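## Task

Get the small water bottle and the black supplement bottle onto the top of the two-door cabinet beside arm3, both upright with their full bases resting on that top. The tray has to finish empty on the arm1/arm2 side of the wall, not in or near the wall opening. The yellow supplement bottle must still be upright on the piece of furniture where it starts. A tray with cargo travels along one roller lane on its own, and an unloaded tray returns along the other. If any of these three bottles contacts a roller lane while no gripper is holding it, the task fails. Nothing counts as placed if it only stays there because a robot is holding it. At the end, open the grippers and pull the arms away.

## Robot and tools

Setup. There are four identical i2rt Big YAM arms: arm1 and arm2 share one room, and arm3 and arm4 share the other. A wall with an opening separates the rooms, and roller lanes carry a tray through it. Each arm has six revolute joints, a two-finger gripper and a wrist camera. Two fixed room cameras are also available: cam_arm1_arm2 and cam_arm3_arm4. Loose objects can sometimes get a brief shove from outside. Anything pushed off the work area or onto the floor means failure.

Frames. Everything is expressed in one scene frame whose origin is on the floor, with +z pointing up. The hand point is the midpoint between the fingertips. The hand's z axis runs along the fingers, and the fingers open and close along its y axis. The state does not print the foot poses. With joint1 and joint6 at 0 and the hand level and pointing forward, the wrist camera sits on top of the hand and looks at the fingertips. Reach is roughly 1.0 m from the joint1 axis.

execute_actions. Argument "actions" is a list holding one action or none. An action is an object keyed by arm name ("arm1", "arm2", "arm3", "arm4"). Each arm takes one "joints" object that maps joint names to absolute targets, not offsets:
- joint1_rad: -2.879 to 2.879. Rotates the arm about its foot, positive counter-clockwise seen from above. At 0 the arm extends the way the foot faces.
- joint2_rad: 0 to 3.141. Shoulder. At 0 the upper arm points roughly level to the rear; increasing lifts it and then carries it forward.
- joint3_rad: 0 to 3.019. Elbow. At 0 it is fully folded; increasing opens it.
- joint4_rad: -1.692 to 1.57. Hand pitch; positive tilts the fingers up.
- joint5_rad: -1.57 to 1.57. Sideways hand swing; positive goes toward the arm's right.
- joint6_rad: -2.094 to 2.094. Hand roll; positive is clockwise viewed from behind the hand.
- gripper_m: 0 to 0.093 metres, the fingertip gap. Each finger pad grips with about 50 to 62 N.
The tolerances for counting a joint as done are ±0.045, ±0.14, ±0.09, ±0.055, ±0.03, ±0.035 rad and ±0.003 m, in that order. All commanded motions begin together but may finish at different times. Joints move at different speeds, so the hand can sweep a wide path between postures. A joint or arm you leave out may still be driving toward its previous target. An unknown key or an out-of-range number rejects the whole call, and nothing moves.

The optional "cameras" argument lists the images to return: any of the six camera names, or "all". Leaving it out or passing null also returns all; [] returns none. The "pictures" line gives the order of the images.

wait: "seconds" from 0 to 10. It commands nothing and returns the state and images.
zoom_image: "camera" plus "region" [x0, y0, x1, y1] in pixels, measured from the top-left corner, at most 504 by 504. It only works on full images from the latest result.
read_manual: optional "section"; "licences" is the only one. Returns licence texts.
finished_scene: "scene" is the number of the current scene. It closes that scene permanently and reports success.

Result lines. joint_positions gives the readings. Joint torques are total drive outputs per arm joint; they are noisy, offset per unit and nonzero even in free air. joint_status gives how each commanded motion ended:
- off_target: the joint stopped short and may still be pushing.
- contact_stop: the joint drops its target and holds where it stopped.
- time_out: the joint also drops its target, or keeps a clipped target near its current position and keeps pushing. Clipping is at most 0.375, 0.375, 0.113, 0.225, 0.075 and 0.3 rad for joints 1 to 6.
- not_followed: goes with the line "joint command not followed" and usually a "cause:" line. A self- and inter-arm clearance check blocked the arm's joint targets, though the gripper command still ran. The blocked targets may be retried on later actions.
- limit_stop_at_motor_heat: a heat stop; resend the target.
on_its_own lists what the call did not command, where "held at" is the held target, not the actual position. If a stop is reported, the later motion calls in the same reply are skipped.

Cautions. The arms keep pushing after contact and can push hard. To relieve a stuck joint, command its reported position. Very small target changes may produce no motion. Holding loads heats motors: MOTOR HOT appears from 85 °C, and at 100 °C an OVER-TEMPERATURE FAULT drops that arm until it cools. A loaded joint that holds position can slowly sag. Hard contact between two arms ends the run. The clearance check can react late and ignores fingers, gripper housings and wrist cameras, and no state line reports arm-to-arm contact. Avoid dropping, slamming or shoving objects. The robot keeps holding your last command while you think.

Each tool is called after "Call:" as name(argument=value, ...) on one line, values as JSON.

## Session

Call:
execute_actions(actions=[])

Scene clock: 0.00 s.
Joint torques (N m, as the arm reports them, + toward a larger angle): no reading
arm1.joint_positions: joint1_rad=+0.432 joint2_rad=+0.375 joint3_rad=+1.360 joint4_rad=-1.263 joint5_rad=-0.256 joint6_rad=+0.594 gripper_m=+0.094
arm1.joint_status: not commanded
arm1.hand: x=-1.2564 y=-0.4964 z=+1.4713 quat_wxyz=(-0.052, +0.581, -0.544, -0.603) (m; scene frame)
arm2.joint_positions: joint1_rad=+0.544 joint2_rad=+0.273 joint3_rad=+1.316 joint4_rad=-1.432 joint5_rad=-0.255 joint6_rad=-0.778 gripper_m=+0.094
arm2.joint_status: not commanded
arm2.hand: x=-1.7130 y=+0.2116 z=+1.4568 quat_wxyz=(-0.561, +0.551, -0.618, -0.031) (m; scene frame)
arm3.joint_positions: joint1_rad=+0.521 joint2_rad=+0.493 joint3_rad=+1.354 joint4_rad=-1.505 joint5_rad=-0.287 joint6_rad=+0.378 gripper_m=+0.094
arm3.joint_status: not commanded
arm3.hand: x=+1.0091 y=-0.4928 z=+1.4016 quat_wxyz=(-0.019, +0.725, -0.514, -0.458) (m; scene frame)
arm4.joint_positions: joint1_rad=+0.029 joint2_rad=+0.300 joint3_rad=+1.441 joint4_rad=-1.169 joint5_rad=-0.147 joint6_rad=+0.230 gripper_m=+0.094
arm4.joint_status: not commanded
arm4.hand: x=+1.6936 y=+0.0966 z=+1.5378 quat_wxyz=(+0.126, +0.719, -0.028, -0.683) (m; scene frame)
pictures: arm1_cam_wrist, arm2_cam_wrist, arm3_cam_wrist, arm4_cam_wrist, cam_arm1_arm2, cam_arm3_arm4
Images, in order (width x height): arm1_cam_wrist 504x504, arm2_cam_wrist 504x504, arm3_cam_wrist 504x504, arm4_cam_wrist 504x504, cam_arm1_arm2 504x504, cam_arm3_arm4 504x504.

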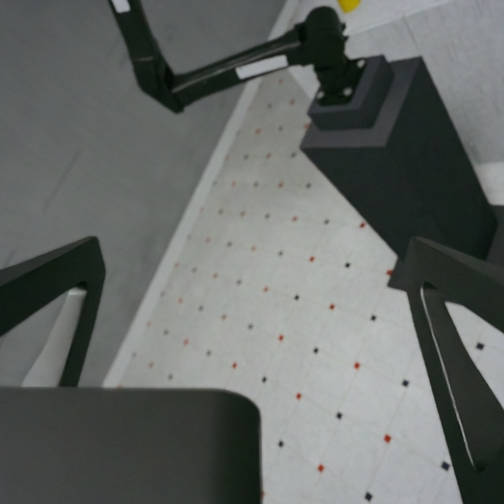

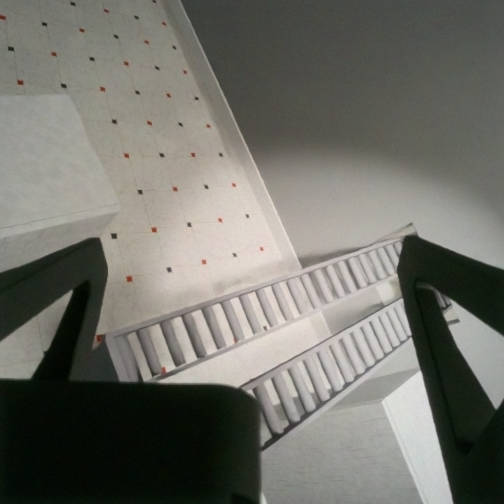

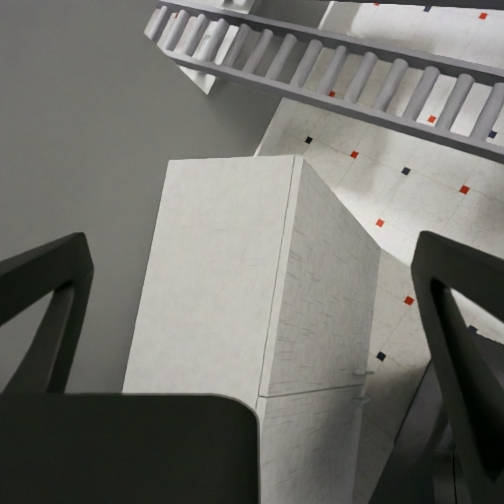

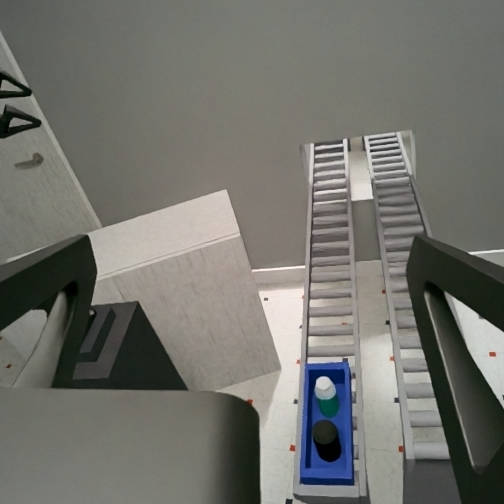

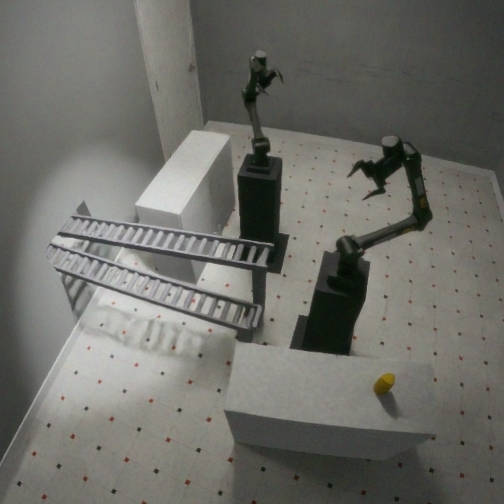

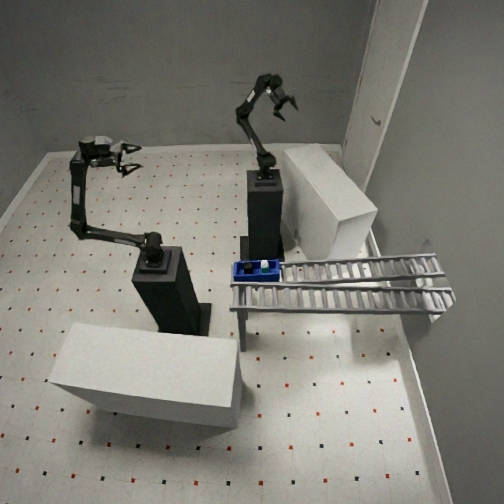

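Call:
zoom_image(camera="cam_arm3_arm4", region=[200, 130, 470, 360])

Call:
zoom_image(camera="arm4_cam_wrist", region=[260, 330, 460, 504])

Region (200, 130, 470, 360) of cam_arm3_arm4's 504x504 image, scaled by 1.867, with more detail than that image has; it fills the top 429 rows of this view, and the rest is white.

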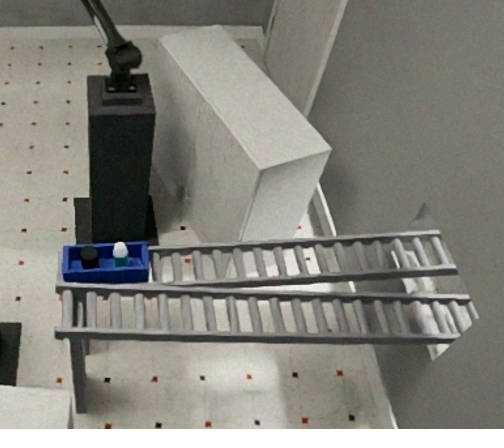

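Region (260, 330, 460, 504) of arm4_cam_wrist's 504x504 image, scaled by 2.520, with more detail than that image has; it fills the top 438 rows of this view, and the rest is white.

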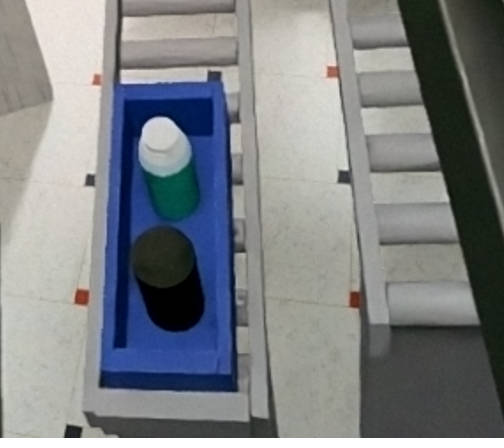

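Call:
execute_actions(actions=[{"arm3":{"joints":{"joint1_rad":0.0,"joint2_rad":1.165,"joint3_rad":1.168,"joint4_rad":-1.0,"joint5_rad":0.0,"joint6_rad":0.0}}}], cameras=["arm3_cam_wrist","cam_arm3_arm4"])

Scene clock: 106.83 s.
Joint torques (N m, as the arm reports them, + toward a larger angle): arm1=[ 0.94  4.12  9.43  2.69 -0.05 -0.05] | arm2=[ 0.56  8.73  6.76  2.04 -0.17  0.09] | arm3=[-0.58 -6.47  8.46  2.5   0.05 -0.08] | arm4=[-1.29  7.35  6.33  1.78 -0.09 -0.05]
arm1.joint_positions: joint1_rad=+0.432 joint2_rad=+0.375 joint3_rad=+1.360 joint4_rad=-1.263 joint5_rad=-0.256 joint6_rad=+0.594 gripper_m=+0.094
arm1.joint_status: not commanded
arm1.hand: x=-1.2564 y=-0.4964 z=+1.4713 quat_wxyz=(-0.052, +0.581, -0.544, -0.603) (m; scene frame)
arm2.joint_positions: joint1_rad=+0.544 joint2_rad=+0.273 joint3_rad=+1.316 joint4_rad=-1.432 joint5_rad=-0.255 joint6_rad=-0.778 gripper_m=+0.094
arm2.joint_status: not commanded
arm2.hand: x=-1.7130 y=+0.2116 z=+1.4568 quat_wxyz=(-0.561, +0.551, -0.618, -0.031) (m; scene frame)
arm3.joint_positions: joint1_rad=+0.005 joint2_rad=+1.167 joint3_rad=+1.162 joint4_rad=-1.025 joint5_rad=-0.002 joint6_rad=+0.009 gripper_m=+0.094
arm3.joint_status: all done
arm3.hand: x=+1.1156 y=-0.1579 z=+1.1809 quat_wxyz=(-0.187, +0.696, -0.666, -0.193) (m; scene frame)
arm4.joint_positions: joint1_rad=+0.029 joint2_rad=+0.300 joint3_rad=+1.441 joint4_rad=-1.169 joint5_rad=-0.147 joint6_rad=+0.230 gripper_m=+0.094
arm4.joint_status: not commanded
arm4.hand: x=+1.6936 y=+0.0966 z=+1.5378 quat_wxyz=(+0.126, +0.719, -0.028, -0.683) (m; scene frame)
pictures: arm3_cam_wrist, cam_arm3_arm4
Images, in order (width x height): arm3_cam_wrist 504x504, cam_arm3_arm4 504x504.

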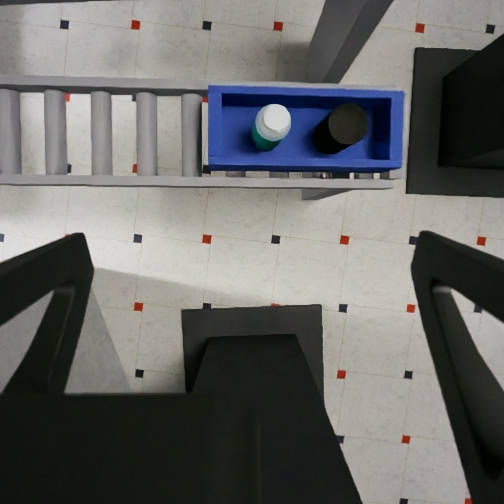

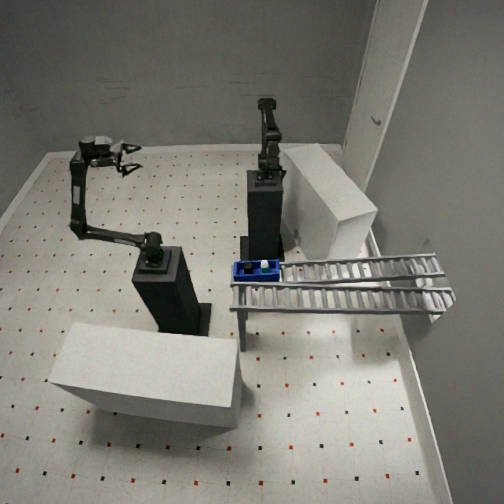

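Call:
zoom_image(camera="arm3_cam_wrist", region=[190, 60, 430, 210])

Region (190, 60, 430, 210) of arm3_cam_wrist's 504x504 image, scaled by 2.100, with more detail than that image has; it fills the top 315 rows of this view, and the rest is white.

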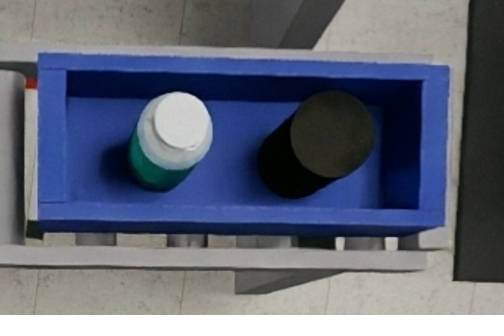

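Call:
execute_actions(actions=[{"arm3":{"joints":{"joint1_rad":-0.099,"joint2_rad":1.911,"joint3_rad":1.573,"joint4_rad":-1.233,"joint5_rad":0.0,"joint6_rad":0.0}}}], cameras=["arm3_cam_wrist","cam_arm3_arm4","arm4_cam_wrist"])

Scene clock: 180.10 s.
Joint torques (N m, as the arm reports them, + toward a larger angle): arm1=[ 1.23  3.95  9.48  2.64 -0.06 -0.06] | arm2=[ 0.63  8.7   6.77  2.04 -0.17  0.1 ] | arm3=[  0.11 -17.65   9.34   0.     0.04  -0.1 ] | arm4=[-1.19  7.16  6.36  1.77 -0.09 -0.07]
arm1.joint_positions: joint1_rad=+0.432 joint2_rad=+0.375 joint3_rad=+1.360 joint4_rad=-1.263 joint5_rad=-0.256 joint6_rad=+0.594 gripper_m=+0.094
arm1.joint_status: not commanded
arm1.hand: x=-1.2564 y=-0.4964 z=+1.4713 quat_wxyz=(-0.052, +0.581, -0.544, -0.603) (m; scene frame)
arm2.joint_positions: joint1_rad=+0.544 joint2_rad=+0.273 joint3_rad=+1.316 joint4_rad=-1.432 joint5_rad=-0.255 joint6_rad=-0.778 gripper_m=+0.094
arm2.joint_status: not commanded
arm2.hand: x=-1.7130 y=+0.2116 z=+1.4568 quat_wxyz=(-0.561, +0.551, -0.618, -0.031) (m; scene frame)
arm3.joint_positions: joint1_rad=-0.097 joint2_rad=+1.930 joint3_rad=+1.533 joint4_rad=-1.217 joint5_rad=-0.002 joint6_rad=+0.008 gripper_m=+0.094
arm3.joint_status: all done
arm3.hand: x=+1.1689 y=-0.0411 z=+0.9570 quat_wxyz=(+0.012, +0.685, -0.728, +0.016) (m; scene frame)
arm4.joint_positions: joint1_rad=+0.029 joint2_rad=+0.300 joint3_rad=+1.441 joint4_rad=-1.169 joint5_rad=-0.147 joint6_rad=+0.230 gripper_m=+0.094
arm4.joint_status: not commanded
arm4.hand: x=+1.6936 y=+0.0966 z=+1.5378 quat_wxyz=(+0.126, +0.719, -0.028, -0.683) (m; scene frame)
pictures: arm3_cam_wrist, arm4_cam_wrist, cam_arm3_arm4
Images, in order (width x height): arm3_cam_wrist 504x504, arm4_cam_wrist 504x504, cam_arm3_arm4 504x504.

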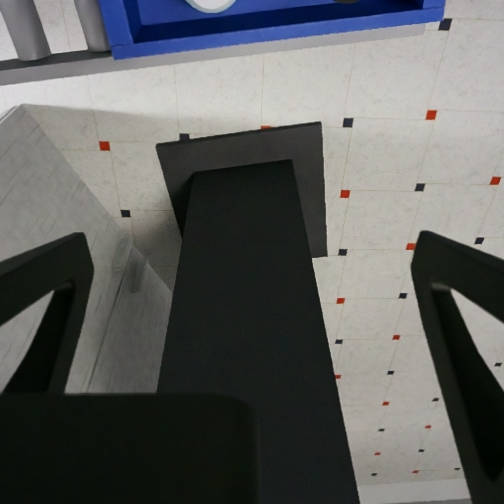

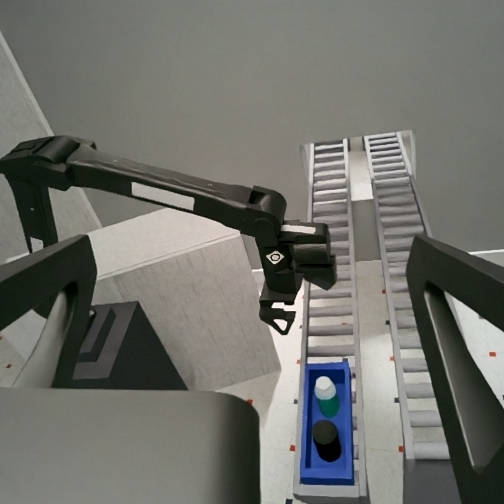

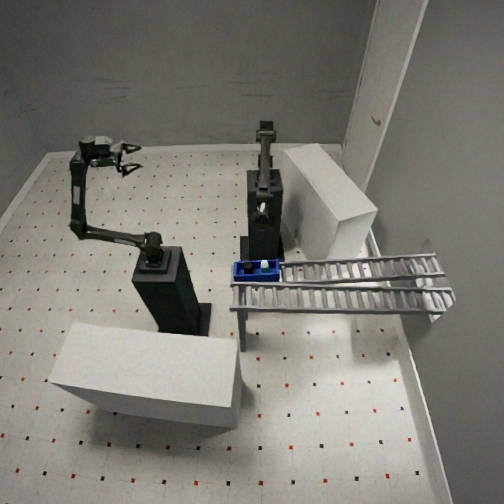

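Call:
execute_actions(actions=[{"arm3":{"joints":{"joint1_rad":-0.11,"joint2_rad":1.80,"joint3_rad":0.99,"joint4_rad":-0.11,"joint5_rad":0.0,"joint6_rad":0.0}}}], cameras=["arm3_cam_wrist","cam_arm3_arm4"])

Scene clock: 212.03 s.
Joint torques (N m, as the arm reports them, + toward a larger angle): arm1=[ 0.9   4.07  9.4   2.64 -0.05 -0.05] | arm2=[ 0.58  8.73  6.77  2.06 -0.17  0.09] | arm3=[ -1.53 -13.09   5.91   2.64   0.08  -0.16] | arm4=[-1.3   7.44  6.36  1.78 -0.08 -0.05]
arm1.joint_positions: joint1_rad=+0.432 joint2_rad=+0.375 joint3_rad=+1.360 joint4_rad=-1.263 joint5_rad=-0.256 joint6_rad=+0.594 gripper_m=+0.094
arm1.joint_status: not commanded
arm1.hand: x=-1.2564 y=-0.4964 z=+1.4713 quat_wxyz=(-0.052, +0.581, -0.544, -0.603) (m; scene frame)
arm2.joint_positions: joint1_rad=+0.544 joint2_rad=+0.273 joint3_rad=+1.316 joint4_rad=-1.432 joint5_rad=-0.255 joint6_rad=-0.778 gripper_m=+0.094
arm2.joint_status: not commanded
arm2.hand: x=-1.7130 y=+0.2116 z=+1.4568 quat_wxyz=(-0.561, +0.551, -0.618, -0.031) (m; scene frame)
arm3.joint_positions: joint1_rad=-0.097 joint2_rad=+1.801 joint3_rad=+0.986 joint4_rad=-0.137 joint5_rad=-0.002 joint6_rad=+0.008 gripper_m=+0.094
arm3.joint_status: all done
arm3.hand: x=+1.1705 y=-0.0221 z=+0.8944 quat_wxyz=(-0.224, +0.654, -0.692, -0.210) (m; scene frame)
arm4.joint_positions: joint1_rad=+0.029 joint2_rad=+0.300 joint3_rad=+1.441 joint4_rad=-1.169 joint5_rad=-0.147 joint6_rad=+0.230 gripper_m=+0.094
arm4.joint_status: not commanded
arm4.hand: x=+1.6936 y=+0.0966 z=+1.5378 quat_wxyz=(+0.126, +0.719, -0.028, -0.683) (m; scene frame)
pictures: arm3_cam_wrist, cam_arm3_arm4
Images, in order (width x height): arm3_cam_wrist 504x504, cam_arm3_arm4 504x504.

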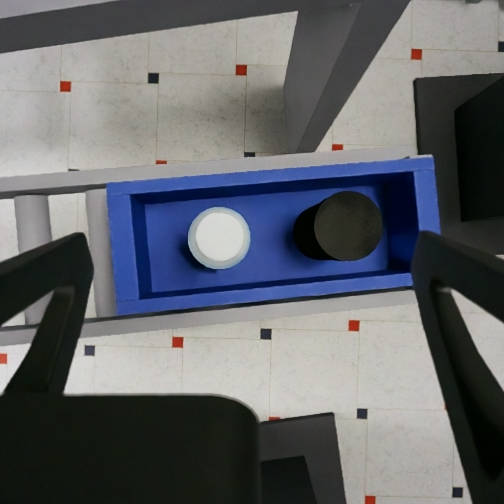

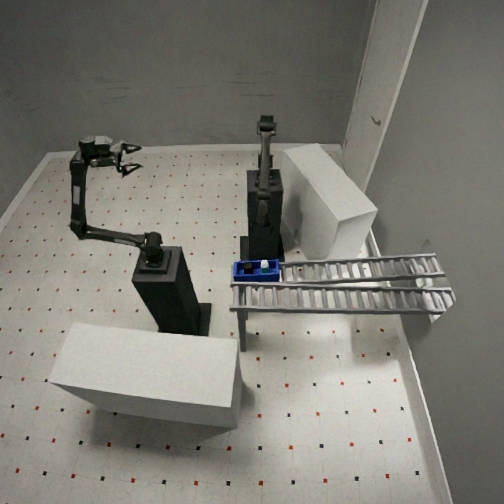

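Call:
zoom_image(camera="arm3_cam_wrist", region=[90, 140, 450, 330])

Region (90, 140, 450, 330) of arm3_cam_wrist's 504x504 image, scaled by 1.400, with more detail than that image has; it fills the top 266 rows of this view, and the rest is white.

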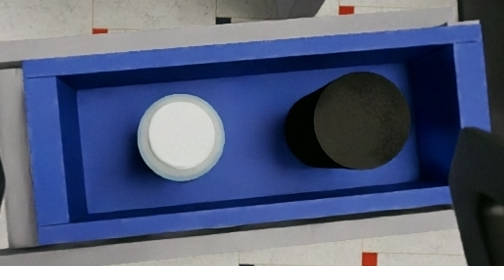

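Call:
execute_actions(actions=[{"arm3":{"joints":{"joint1_rad":-0.225,"joint2_rad":2.26,"joint3_rad":1.57,"joint4_rad":-0.85,"joint5_rad":0.0,"joint6_rad":-0.18,"gripper_m":0.088}}}], cameras=["arm3_cam_wrist","cam_arm3_arm4","arm4_cam_wrist"])

Scene clock: 293.27 s.
Joint torques (N m, as the arm reports them, + toward a larger angle): arm1=[ 1.03  3.96  9.45  2.68 -0.04 -0.05] | arm2=[ 0.62  8.66  6.78  2.07 -0.17  0.09] | arm3=[  0.4  -16.78   8.31  -0.1    0.    -0.11] | arm4=[-1.3   7.17  6.34  1.74 -0.08 -0.05]
arm1.joint_positions: joint1_rad=+0.432 joint2_rad=+0.375 joint3_rad=+1.360 joint4_rad=-1.263 joint5_rad=-0.256 joint6_rad=+0.594 gripper_m=+0.094
arm1.joint_status: not commanded
arm1.hand: x=-1.2564 y=-0.4964 z=+1.4713 quat_wxyz=(-0.052, +0.581, -0.544, -0.603) (m; scene frame)
arm2.joint_positions: joint1_rad=+0.544 joint2_rad=+0.273 joint3_rad=+1.316 joint4_rad=-1.432 joint5_rad=-0.255 joint6_rad=-0.778 gripper_m=+0.094
arm2.joint_status: not commanded
arm2.hand: x=-1.7130 y=+0.2116 z=+1.4568 quat_wxyz=(-0.561, +0.551, -0.618, -0.031) (m; scene frame)
arm3.joint_positions: joint1_rad=-0.234 joint2_rad=+2.261 joint3_rad=+1.528 joint4_rad=-0.832 joint5_rad=-0.002 joint6_rad=-0.171 gripper_m=+0.088
arm3.joint_status: all done
arm3.hand: x=+1.2544 y=-0.0096 z=+0.7679 quat_wxyz=(-0.007, +0.701, -0.713, -0.001) (m; scene frame)
arm4.joint_positions: joint1_rad=+0.029 joint2_rad=+0.300 joint3_rad=+1.441 joint4_rad=-1.169 joint5_rad=-0.147 joint6_rad=+0.230 gripper_m=+0.094
arm4.joint_status: not commanded
arm4.hand: x=+1.6936 y=+0.0966 z=+1.5378 quat_wxyz=(+0.126, +0.719, -0.028, -0.683) (m; scene frame)
pictures: arm3_cam_wrist, arm4_cam_wrist, cam_arm3_arm4
Images, in order (width x height): arm3_cam_wrist 504x504, arm4_cam_wrist 504x504, cam_arm3_arm4 504x504.

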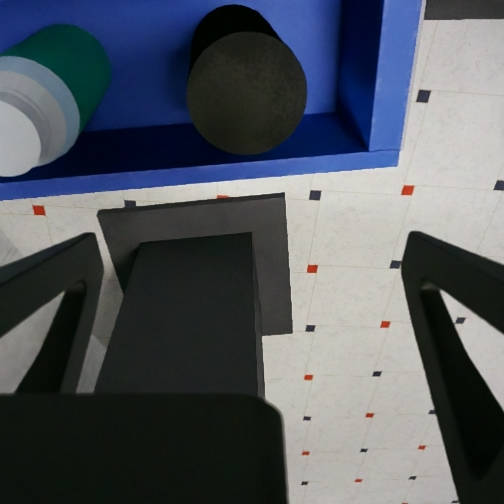

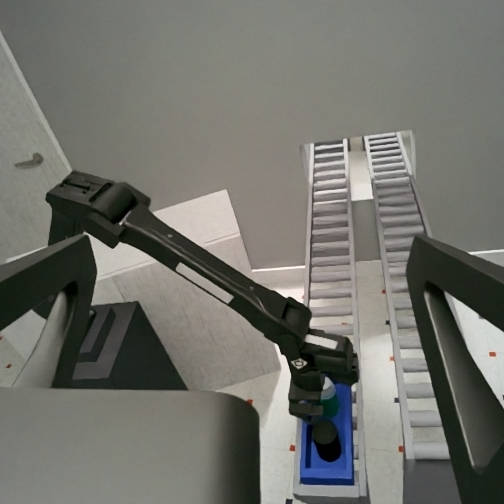

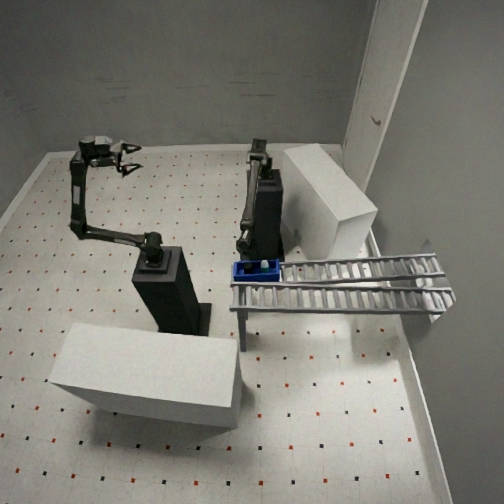

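Call:
execute_actions(actions=[{"arm3":{"joints":{"joint1_rad":-0.234,"joint2_rad":2.405,"joint3_rad":1.64,"joint4_rad":-0.745,"joint5_rad":-0.06,"joint6_rad":-0.18}}}], cameras=["arm3_cam_wrist","arm4_cam_wrist"])

Scene clock: 339.87 s.
Joint torques (N m, as the arm reports them, + toward a larger angle): arm1=[ 1.1   3.96  9.43  2.71 -0.04 -0.05] | arm2=[ 0.7   8.72  6.76  2.02 -0.17  0.09] | arm3=[ -1.12 -18.63   6.76   1.12  -0.28  -0.05] | arm4=[-1.39  6.94  6.36  1.75 -0.07 -0.06]
arm1.joint_positions: joint1_rad=+0.432 joint2_rad=+0.375 joint3_rad=+1.360 joint4_rad=-1.263 joint5_rad=-0.256 joint6_rad=+0.594 gripper_m=+0.094
arm1.joint_status: not commanded
arm1.hand: x=-1.2564 y=-0.4964 z=+1.4713 quat_wxyz=(-0.052, +0.581, -0.544, -0.603) (m; scene frame)
arm2.joint_positions: joint1_rad=+0.544 joint2_rad=+0.273 joint3_rad=+1.316 joint4_rad=-1.432 joint5_rad=-0.255 joint6_rad=-0.778 gripper_m=+0.094
arm2.joint_status: not commanded
arm2.hand: x=-1.7130 y=+0.2116 z=+1.4568 quat_wxyz=(-0.561, +0.551, -0.618, -0.031) (m; scene frame)
arm3.joint_positions: joint1_rad=-0.234 joint2_rad=+2.404 joint3_rad=+1.615 joint4_rad=-0.760 joint5_rad=-0.056 joint6_rad=-0.171 gripper_m=+0.088
arm3.joint_status: all done
arm3.hand: x=+1.2498 y=+0.0135 z=+0.7082 quat_wxyz=(+0.003, +0.701, -0.713, -0.027) (m; scene frame)
arm4.joint_positions: joint1_rad=+0.029 joint2_rad=+0.300 joint3_rad=+1.441 joint4_rad=-1.169 joint5_rad=-0.147 joint6_rad=+0.230 gripper_m=+0.094
arm4.joint_status: not commanded
arm4.hand: x=+1.6936 y=+0.0966 z=+1.5378 quat_wxyz=(+0.126, +0.719, -0.028, -0.683) (m; scene frame)
pictures: arm3_cam_wrist, arm4_cam_wrist
Images, in order (width x height): arm3_cam_wrist 504x504, arm4_cam_wrist 504x504.

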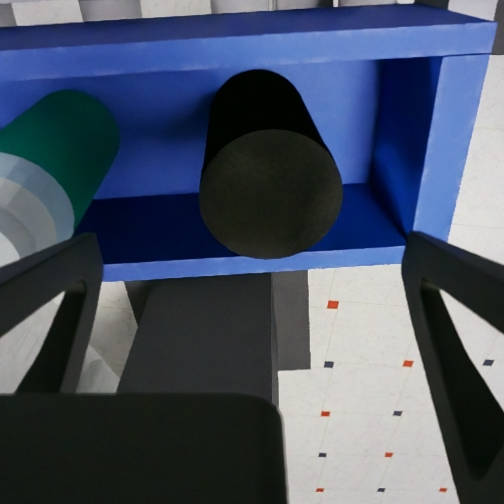

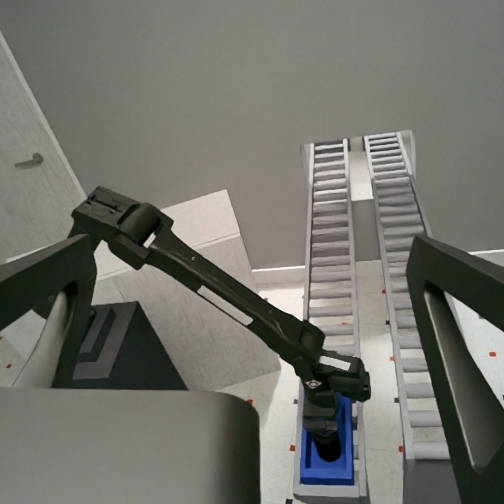

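Call:
execute_actions(actions=[{"arm3":{"joints":{"joint2_rad":2.555,"joint3_rad":1.706,"joint4_rad":-0.68}}}], cameras=["arm3_cam_wrist","arm4_cam_wrist"])

Scene clock: 363.70 s.
Joint torques (N m, as the arm reports them, + toward a larger angle): arm1=[ 1.05  3.8   9.44  2.68 -0.05 -0.05] | arm2=[ 0.59  8.72  6.77  2.05 -0.18  0.09] | arm3=[ -0.54 -19.24   5.98   0.89  -0.26  -0.08] | arm4=[-1.36  7.18  6.35  1.76 -0.09 -0.06]
arm1.joint_positions: joint1_rad=+0.432 joint2_rad=+0.375 joint3_rad=+1.360 joint4_rad=-1.263 joint5_rad=-0.256 joint6_rad=+0.594 gripper_m=+0.094
arm1.joint_status: not commanded
arm1.hand: x=-1.2564 y=-0.4964 z=+1.4713 quat_wxyz=(-0.052, +0.581, -0.544, -0.603) (m; scene frame)
arm2.joint_positions: joint1_rad=+0.544 joint2_rad=+0.273 joint3_rad=+1.316 joint4_rad=-1.432 joint5_rad=-0.255 joint6_rad=-0.778 gripper_m=+0.094
arm2.joint_status: not commanded
arm2.hand: x=-1.7130 y=+0.2116 z=+1.4568 quat_wxyz=(-0.561, +0.551, -0.618, -0.031) (m; scene frame)
arm3.joint_positions: joint1_rad=-0.234 joint2_rad=+2.558 joint3_rad=+1.684 joint4_rad=-0.692 joint5_rad=-0.056 joint6_rad=-0.171 gripper_m=+0.088
arm3.joint_status: all done
arm3.hand: x=+1.2504 y=+0.0133 z=+0.6339 quat_wxyz=(+0.009, +0.701, -0.713, -0.023) (m; scene frame)
arm4.joint_positions: joint1_rad=+0.029 joint2_rad=+0.300 joint3_rad=+1.441 joint4_rad=-1.169 joint5_rad=-0.147 joint6_rad=+0.230 gripper_m=+0.094
arm4.joint_status: not commanded
arm4.hand: x=+1.6936 y=+0.0966 z=+1.5378 quat_wxyz=(+0.126, +0.719, -0.028, -0.683) (m; scene frame)
pictures: arm3_cam_wrist, arm4_cam_wrist
Images, in order (width x height): arm3_cam_wrist 504x504, arm4_cam_wrist 504x504.

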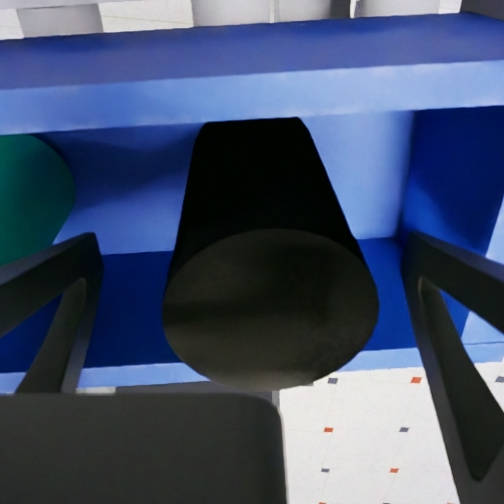

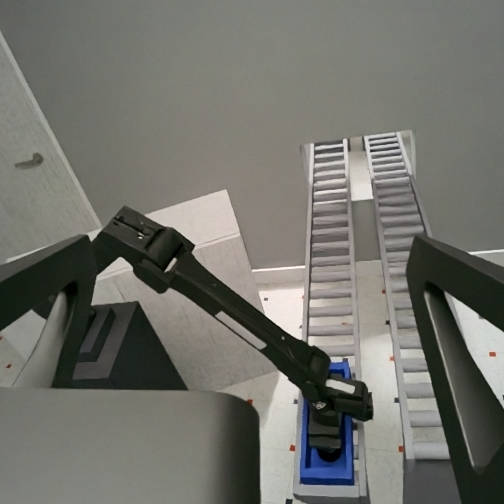

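Call:
execute_actions(actions=[{"arm3":{"joints":{"gripper_m":0.04}}}], cameras=["arm3_cam_wrist"])

Scene clock: 374.40 s.
Joint torques (N m, as the arm reports them, + toward a larger angle): arm1=[ 1.1   3.93  9.44  2.66 -0.04 -0.04] | arm2=[ 0.6   8.73  6.8   2.06 -0.17  0.09] | arm3=[ -0.87 -19.08   6.07   1.14  -0.25  -0.12] | arm4=[-1.45  7.15  6.34  1.69 -0.08 -0.07]
arm1.joint_positions: joint1_rad=+0.432 joint2_rad=+0.375 joint3_rad=+1.360 joint4_rad=-1.263 joint5_rad=-0.256 joint6_rad=+0.594 gripper_m=+0.094
arm1.joint_status: not commanded
arm1.hand: x=-1.2564 y=-0.4964 z=+1.4713 quat_wxyz=(-0.052, +0.581, -0.544, -0.603) (m; scene frame)
arm2.joint_positions: joint1_rad=+0.544 joint2_rad=+0.273 joint3_rad=+1.316 joint4_rad=-1.432 joint5_rad=-0.255 joint6_rad=-0.778 gripper_m=+0.094
arm2.joint_status: not commanded
arm2.hand: x=-1.7130 y=+0.2116 z=+1.4568 quat_wxyz=(-0.561, +0.551, -0.618, -0.031) (m; scene frame)
arm3.joint_positions: joint1_rad=-0.234 joint2_rad=+2.558 joint3_rad=+1.684 joint4_rad=-0.692 joint5_rad=-0.057 joint6_rad=-0.172 gripper_m=+0.058
arm3.joint_status: gripper_m off_target (ended at +0.058, target +0.040)
arm3.hand: x=+1.2502 y=+0.0134 z=+0.6339 quat_wxyz=(+0.010, +0.701, -0.713, -0.023) (m; scene frame)
arm4.joint_positions: joint1_rad=+0.029 joint2_rad=+0.300 joint3_rad=+1.441 joint4_rad=-1.169 joint5_rad=-0.147 joint6_rad=+0.230 gripper_m=+0.094
arm4.joint_status: not commanded
arm4.hand: x=+1.6936 y=+0.0966 z=+1.5378 quat_wxyz=(+0.126, +0.719, -0.028, -0.683) (m; scene frame)
pictures: arm3_cam_wrist
Images, in order (width x height): arm3_cam_wrist 504x504.

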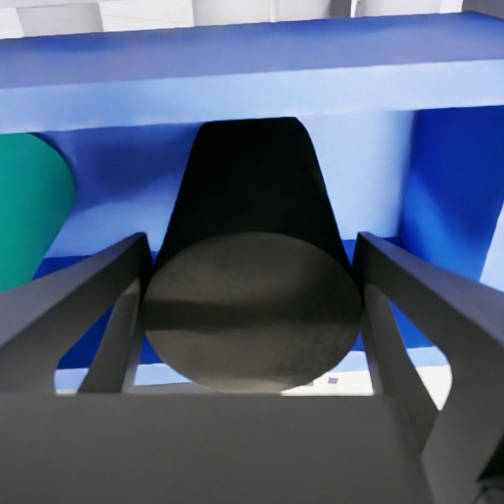

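Call:
execute_actions(actions=[{"arm3":{"joints":{"joint2_rad":2.39,"joint3_rad":1.605,"joint4_rad":-0.78,"gripper_m":0.04}}}], cameras=["arm3_cam_wrist"])

Call:
execute_actions(actions=[{"arm3":{"joints":{"joint2_rad":2.2,"joint3_rad":1.53,"joint4_rad":-0.9,"joint5_rad":0.0,"gripper_m":0.04}}}], cameras=["arm3_cam_wrist","arm4_cam_wrist"])

Scene clock: 397.67 s.
Joint torques (N m, as the arm reports them, + toward a larger angle): arm1=[ 0.85  4.03  9.49  2.61 -0.02 -0.05] | arm2=[ 0.52  8.73  6.79  2.05 -0.17  0.08] | arm3=[ -0.75 -19.07   5.58   0.14  -0.21  -0.1 ] | arm4=[-1.16  7.26  6.38  1.68 -0.09 -0.06]
arm1.joint_positions: joint1_rad=+0.432 joint2_rad=+0.375 joint3_rad=+1.360 joint4_rad=-1.263 joint5_rad=-0.256 joint6_rad=+0.594 gripper_m=+0.094
arm1.joint_status: not commanded
arm1.hand: x=-1.2564 y=-0.4964 z=+1.4713 quat_wxyz=(-0.052, +0.581, -0.544, -0.603) (m; scene frame)
arm2.joint_positions: joint1_rad=+0.544 joint2_rad=+0.273 joint3_rad=+1.316 joint4_rad=-1.432 joint5_rad=-0.255 joint6_rad=-0.778 gripper_m=+0.094
arm2.joint_status: not commanded
arm2.hand: x=-1.7130 y=+0.2116 z=+1.4568 quat_wxyz=(-0.561, +0.551, -0.618, -0.031) (m; scene frame)
arm3.joint_positions: joint1_rad=-0.234 joint2_rad=+2.398 joint3_rad=+1.600 joint4_rad=-0.765 joint5_rad=-0.058 joint6_rad=-0.172 gripper_m=+0.058
arm3.joint_status: gripper_m off_target (ended at +0.058, target +0.040); the others done
arm3.hand: x=+1.2482 y=+0.0068 z=+0.7079 quat_wxyz=(+0.009, +0.701, -0.713, -0.024) (m; scene frame)
arm4.joint_positions: joint1_rad=+0.029 joint2_rad=+0.300 joint3_rad=+1.441 joint4_rad=-1.169 joint5_rad=-0.147 joint6_rad=+0.230 gripper_m=+0.094
arm4.joint_status: not commanded
arm4.hand: x=+1.6936 y=+0.0966 z=+1.5378 quat_wxyz=(+0.126, +0.719, -0.028, -0.683) (m; scene frame)
pictures: arm3_cam_wrist
Images, in order (width x height): arm3_cam_wrist 504x504.

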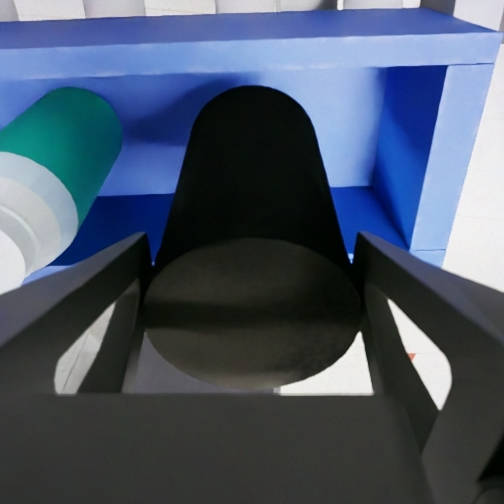

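Scene clock: 398.87 s.
Joint torques (N m, as the arm reports them, + toward a larger angle): arm1=[ 0.9   3.91  9.4   2.68 -0.04 -0.04] | arm2=[ 0.73  8.56  6.75  2.02 -0.16  0.1 ] | arm3=[ -0.86 -16.97   6.53   0.22   0.14  -0.06] | arm4=[-1.16  7.22  6.34  1.72 -0.08 -0.08]
arm1.joint_positions: joint1_rad=+0.432 joint2_rad=+0.375 joint3_rad=+1.360 joint4_rad=-1.263 joint5_rad=-0.256 joint6_rad=+0.594 gripper_m=+0.094
arm1.joint_status: not commanded
arm1.hand: x=-1.2564 y=-0.4964 z=+1.4713 quat_wxyz=(-0.052, +0.581, -0.544, -0.603) (m; scene frame)
arm2.joint_positions: joint1_rad=+0.544 joint2_rad=+0.273 joint3_rad=+1.316 joint4_rad=-1.432 joint5_rad=-0.255 joint6_rad=-0.778 gripper_m=+0.094
arm2.joint_status: not commanded
arm2.hand: x=-1.7130 y=+0.2116 z=+1.4568 quat_wxyz=(-0.561, +0.551, -0.618, -0.031) (m; scene frame)
arm3.joint_positions: joint1_rad=-0.234 joint2_rad=+2.199 joint3_rad=+1.516 joint4_rad=-0.886 joint5_rad=-0.004 joint6_rad=-0.172 gripper_m=+0.058
arm3.joint_status: gripper_m off_target (ended at +0.058, target +0.040); the others done
arm3.hand: x=+1.2530 y=-0.0142 z=+0.8002 quat_wxyz=(-0.004, +0.701, -0.713, +0.000) (m; scene frame)
arm4.joint_positions: joint1_rad=+0.029 joint2_rad=+0.300 joint3_rad=+1.441 joint4_rad=-1.169 joint5_rad=-0.147 joint6_rad=+0.230 gripper_m=+0.094
arm4.joint_status: not commanded
arm4.hand: x=+1.6936 y=+0.0966 z=+1.5378 quat_wxyz=(+0.126, +0.719, -0.028, -0.683) (m; scene frame)
pictures: arm3_cam_wrist, arm4_cam_wrist
Images, in order (width x height): arm3_cam_wrist 504x504, arm4_cam_wrist 504x504.

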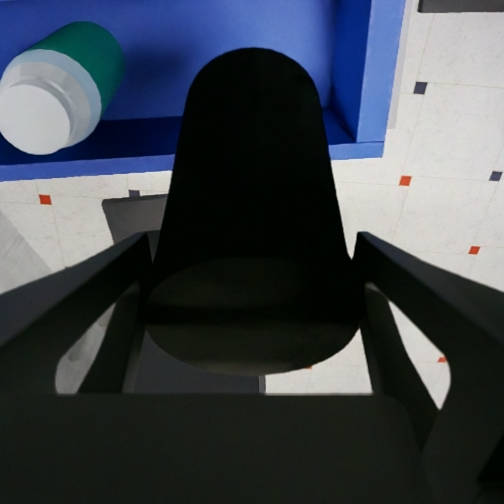

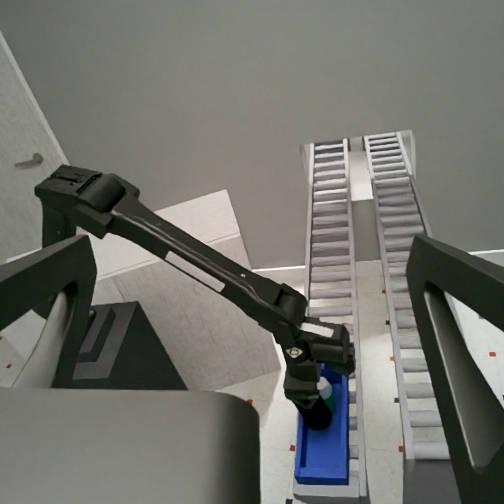

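Call:
zoom_image(camera="arm4_cam_wrist", region=[240, 280, 400, 500])

Region (240, 280, 400, 500) of arm4_cam_wrist's 504x504 image, scaled by 2.291, with more detail than that image has; it fills the left 367 columns of this view, and the rest is white.

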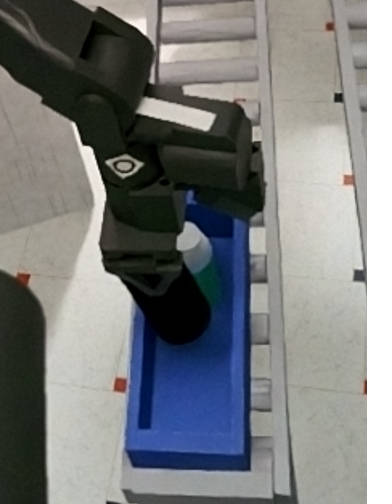

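Call:
execute_actions(actions=[], cameras=["arm3_cam_wrist","cam_arm3_arm4"])

Scene clock: 421.67 s.
Joint torques (N m, as the arm reports them, + toward a larger angle): arm1=[ 0.9   4.06  9.43  2.71 -0.03 -0.07] | arm2=[ 0.61  8.79  6.77  2.04 -0.17  0.1 ] | arm3=[ -0.92 -16.72   6.62  -0.07   0.13  -0.07] | arm4=[-1.29  7.54  6.31  1.77 -0.08 -0.07]
arm1.joint_positions: joint1_rad=+0.432 joint2_rad=+0.375 joint3_rad=+1.360 joint4_rad=-1.263 joint5_rad=-0.256 joint6_rad=+0.594 gripper_m=+0.094
arm1.joint_status: not commanded
arm1.hand: x=-1.2564 y=-0.4964 z=+1.4713 quat_wxyz=(-0.052, +0.581, -0.544, -0.603) (m; scene frame)
arm2.joint_positions: joint1_rad=+0.544 joint2_rad=+0.273 joint3_rad=+1.316 joint4_rad=-1.432 joint5_rad=-0.255 joint6_rad=-0.778 gripper_m=+0.094
arm2.joint_status: not commanded
arm2.hand: x=-1.7130 y=+0.2116 z=+1.4568 quat_wxyz=(-0.561, +0.551, -0.618, -0.031) (m; scene frame)
arm3.joint_positions: joint1_rad=-0.234 joint2_rad=+2.199 joint3_rad=+1.516 joint4_rad=-0.886 joint5_rad=-0.004 joint6_rad=-0.172 gripper_m=+0.058
arm3.joint_status: gripper_m off_target (ended at +0.058, target +0.040); the others done
arm3.hand: x=+1.2530 y=-0.0142 z=+0.8002 quat_wxyz=(-0.004, +0.701, -0.713, +0.000) (m; scene frame)
arm4.joint_positions: joint1_rad=+0.029 joint2_rad=+0.300 joint3_rad=+1.441 joint4_rad=-1.169 joint5_rad=-0.147 joint6_rad=+0.230 gripper_m=+0.094
arm4.joint_status: not commanded
arm4.hand: x=+1.6936 y=+0.0966 z=+1.5378 quat_wxyz=(+0.126, +0.719, -0.028, -0.683) (m; scene frame)
pictures: arm3_cam_wrist, cam_arm3_arm4
Images, in order (width x height): arm3_cam_wrist 504x504, cam_arm3_arm4 504x504.

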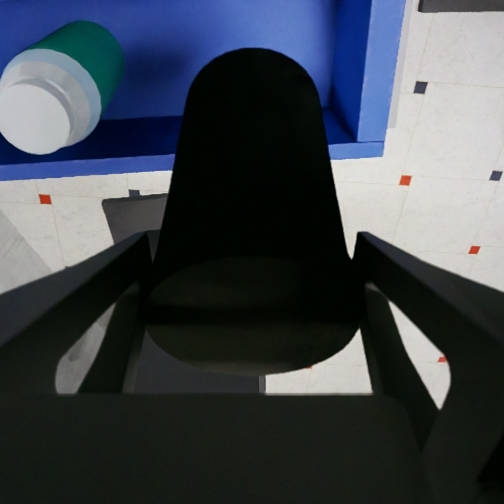

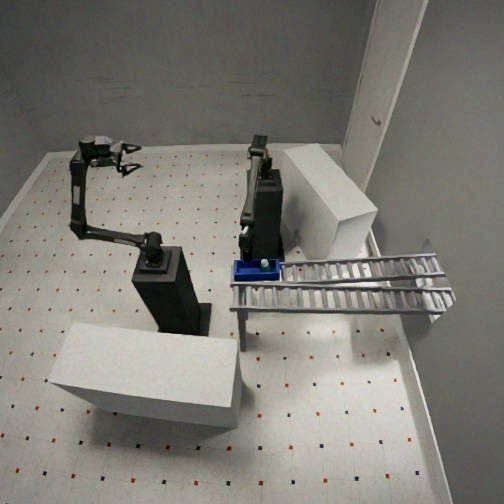

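Call:
execute_actions(actions=[{"arm3":{"joints":{"joint2_rad":1.92,"joint3_rad":1.53,"joint4_rad":-1.42,"joint6_rad":0.0,"gripper_m":0.04}}}], cameras=["arm3_cam_wrist"])

Call:
execute_actions(actions=[{"arm3":{"joints":{"joint1_rad":1.89,"gripper_m":0.04}}}], cameras=["arm3_cam_wrist","arm4_cam_wrist","cam_arm3_arm4"])

Scene clock: 483.90 s.
Joint torques (N m, as the arm reports them, + toward a larger angle): arm1=[ 1.34  4.23  9.42  2.62 -0.04 -0.04] | arm2=[ 0.61  8.64  6.78  2.08 -0.17  0.09] | arm3=[ -0.07 -13.85   7.46  -0.5    0.11   0.11] | arm4=[-1.43  7.07  6.41  1.8  -0.07 -0.07]
arm1.joint_positions: joint1_rad=+0.432 joint2_rad=+0.375 joint3_rad=+1.360 joint4_rad=-1.263 joint5_rad=-0.256 joint6_rad=+0.594 gripper_m=+0.094
arm1.joint_status: not commanded
arm1.hand: x=-1.2564 y=-0.4964 z=+1.4713 quat_wxyz=(-0.052, +0.581, -0.544, -0.603) (m; scene frame)
arm2.joint_positions: joint1_rad=+0.544 joint2_rad=+0.273 joint3_rad=+1.316 joint4_rad=-1.432 joint5_rad=-0.255 joint6_rad=-0.778 gripper_m=+0.094
arm2.joint_status: not commanded
arm2.hand: x=-1.7130 y=+0.2116 z=+1.4568 quat_wxyz=(-0.561, +0.551, -0.618, -0.031) (m; scene frame)
arm3.joint_positions: joint1_rad=-0.234 joint2_rad=+1.912 joint3_rad=+1.515 joint4_rad=-1.400 joint5_rad=-0.004 joint6_rad=-0.009 gripper_m=+0.058
arm3.joint_status: gripper_m off_target (ended at +0.058, target +0.040); the others done
arm3.hand: x=+1.2352 y=-0.0998 z=+0.9671 quat_wxyz=(+0.084, +0.637, -0.763, +0.072) (m; scene frame)
arm4.joint_positions: joint1_rad=+0.029 joint2_rad=+0.300 joint3_rad=+1.441 joint4_rad=-1.169 joint5_rad=-0.147 joint6_rad=+0.230 gripper_m=+0.094
arm4.joint_status: not commanded
arm4.hand: x=+1.6936 y=+0.0966 z=+1.5378 quat_wxyz=(+0.126, +0.719, -0.028, -0.683) (m; scene frame)
pictures: arm3_cam_wrist
Images, in order (width x height): arm3_cam_wrist 504x504.

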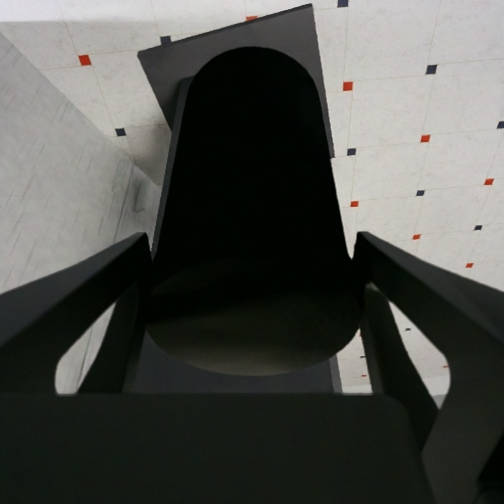

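Scene clock: 486.00 s.
Joint torques (N m, as the arm reports them, + toward a larger angle): arm1=[ 1.14  3.98  9.45  2.68 -0.04 -0.05] | arm2=[ 0.69  8.58  6.78  2.05 -0.17  0.09] | arm3=[ -0.27 -15.03   7.18  -0.58   0.     0.05] | arm4=[-1.28  7.15  6.39  1.76 -0.09 -0.06]
arm1.joint_positions: joint1_rad=+0.432 joint2_rad=+0.375 joint3_rad=+1.360 joint4_rad=-1.263 joint5_rad=-0.256 joint6_rad=+0.594 gripper_m=+0.094
arm1.joint_status: not commanded
arm1.hand: x=-1.2564 y=-0.4964 z=+1.4713 quat_wxyz=(-0.052, +0.581, -0.544, -0.603) (m; scene frame)
arm2.joint_positions: joint1_rad=+0.544 joint2_rad=+0.273 joint3_rad=+1.316 joint4_rad=-1.432 joint5_rad=-0.255 joint6_rad=-0.778 gripper_m=+0.094
arm2.joint_status: not commanded
arm2.hand: x=-1.7130 y=+0.2116 z=+1.4568 quat_wxyz=(-0.561, +0.551, -0.618, -0.031) (m; scene frame)
arm3.joint_positions: joint1_rad=+1.898 joint2_rad=+1.915 joint3_rad=+1.515 joint4_rad=-1.400 joint5_rad=-0.001 joint6_rad=-0.007 gripper_m=+0.058
arm3.joint_status: gripper_m off_target (ended at +0.058, target +0.040); the others done
arm3.hand: x=+0.6654 y=-0.7857 z=+0.9573 quat_wxyz=(-0.022, +0.975, +0.187, +0.118) (m; scene frame)
arm4.joint_positions: joint1_rad=+0.029 joint2_rad=+0.300 joint3_rad=+1.441 joint4_rad=-1.169 joint5_rad=-0.147 joint6_rad=+0.230 gripper_m=+0.094
arm4.joint_status: not commanded
arm4.hand: x=+1.6936 y=+0.0966 z=+1.5378 quat_wxyz=(+0.126, +0.719, -0.028, -0.683) (m; scene frame)
pictures: arm3_cam_wrist, arm4_cam_wrist, cam_arm3_arm4
Images, in order (width x height): arm3_cam_wrist 504x504, arm4_cam_wrist 504x504, cam_arm3_arm4 504x504.

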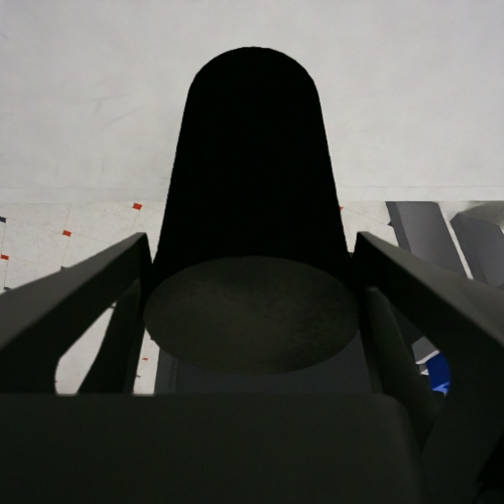

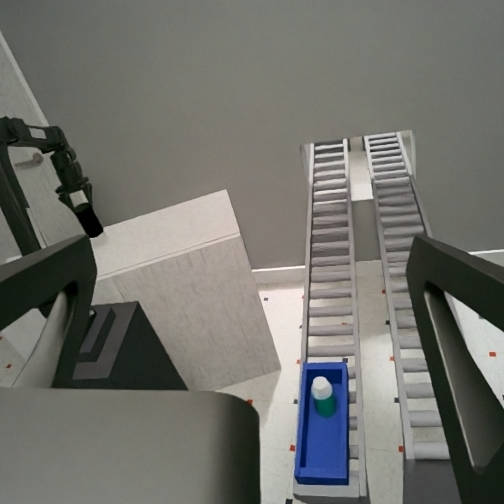

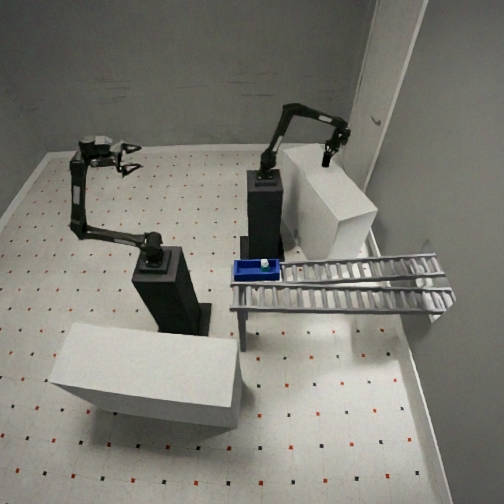

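Call:
zoom_image(camera="cam_arm3_arm4", region=[270, 90, 390, 230])

Call:
zoom_image(camera="arm4_cam_wrist", region=[0, 110, 160, 270])

Region (270, 90, 390, 230) of cam_arm3_arm4's 504x504 image, scaled by 3.600, with more detail than that image has; it fills the left 432 columns of this view, and the rest is white.

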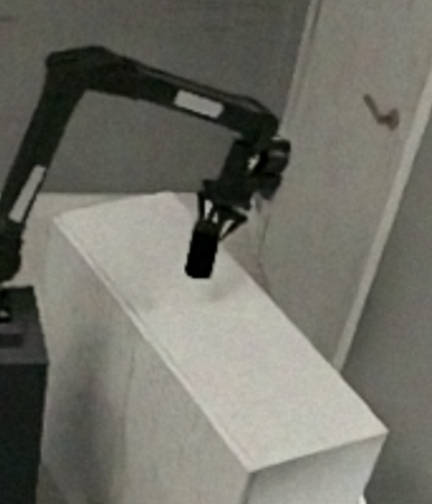

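Region (0, 110, 160, 270) of arm4_cam_wrist's 504x504 image, scaled by 3.150, with more detail than that image has.

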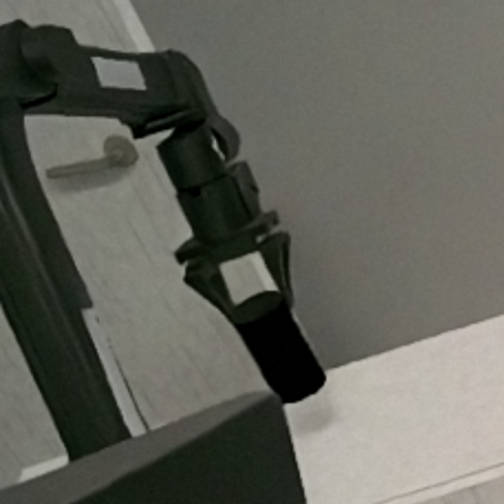

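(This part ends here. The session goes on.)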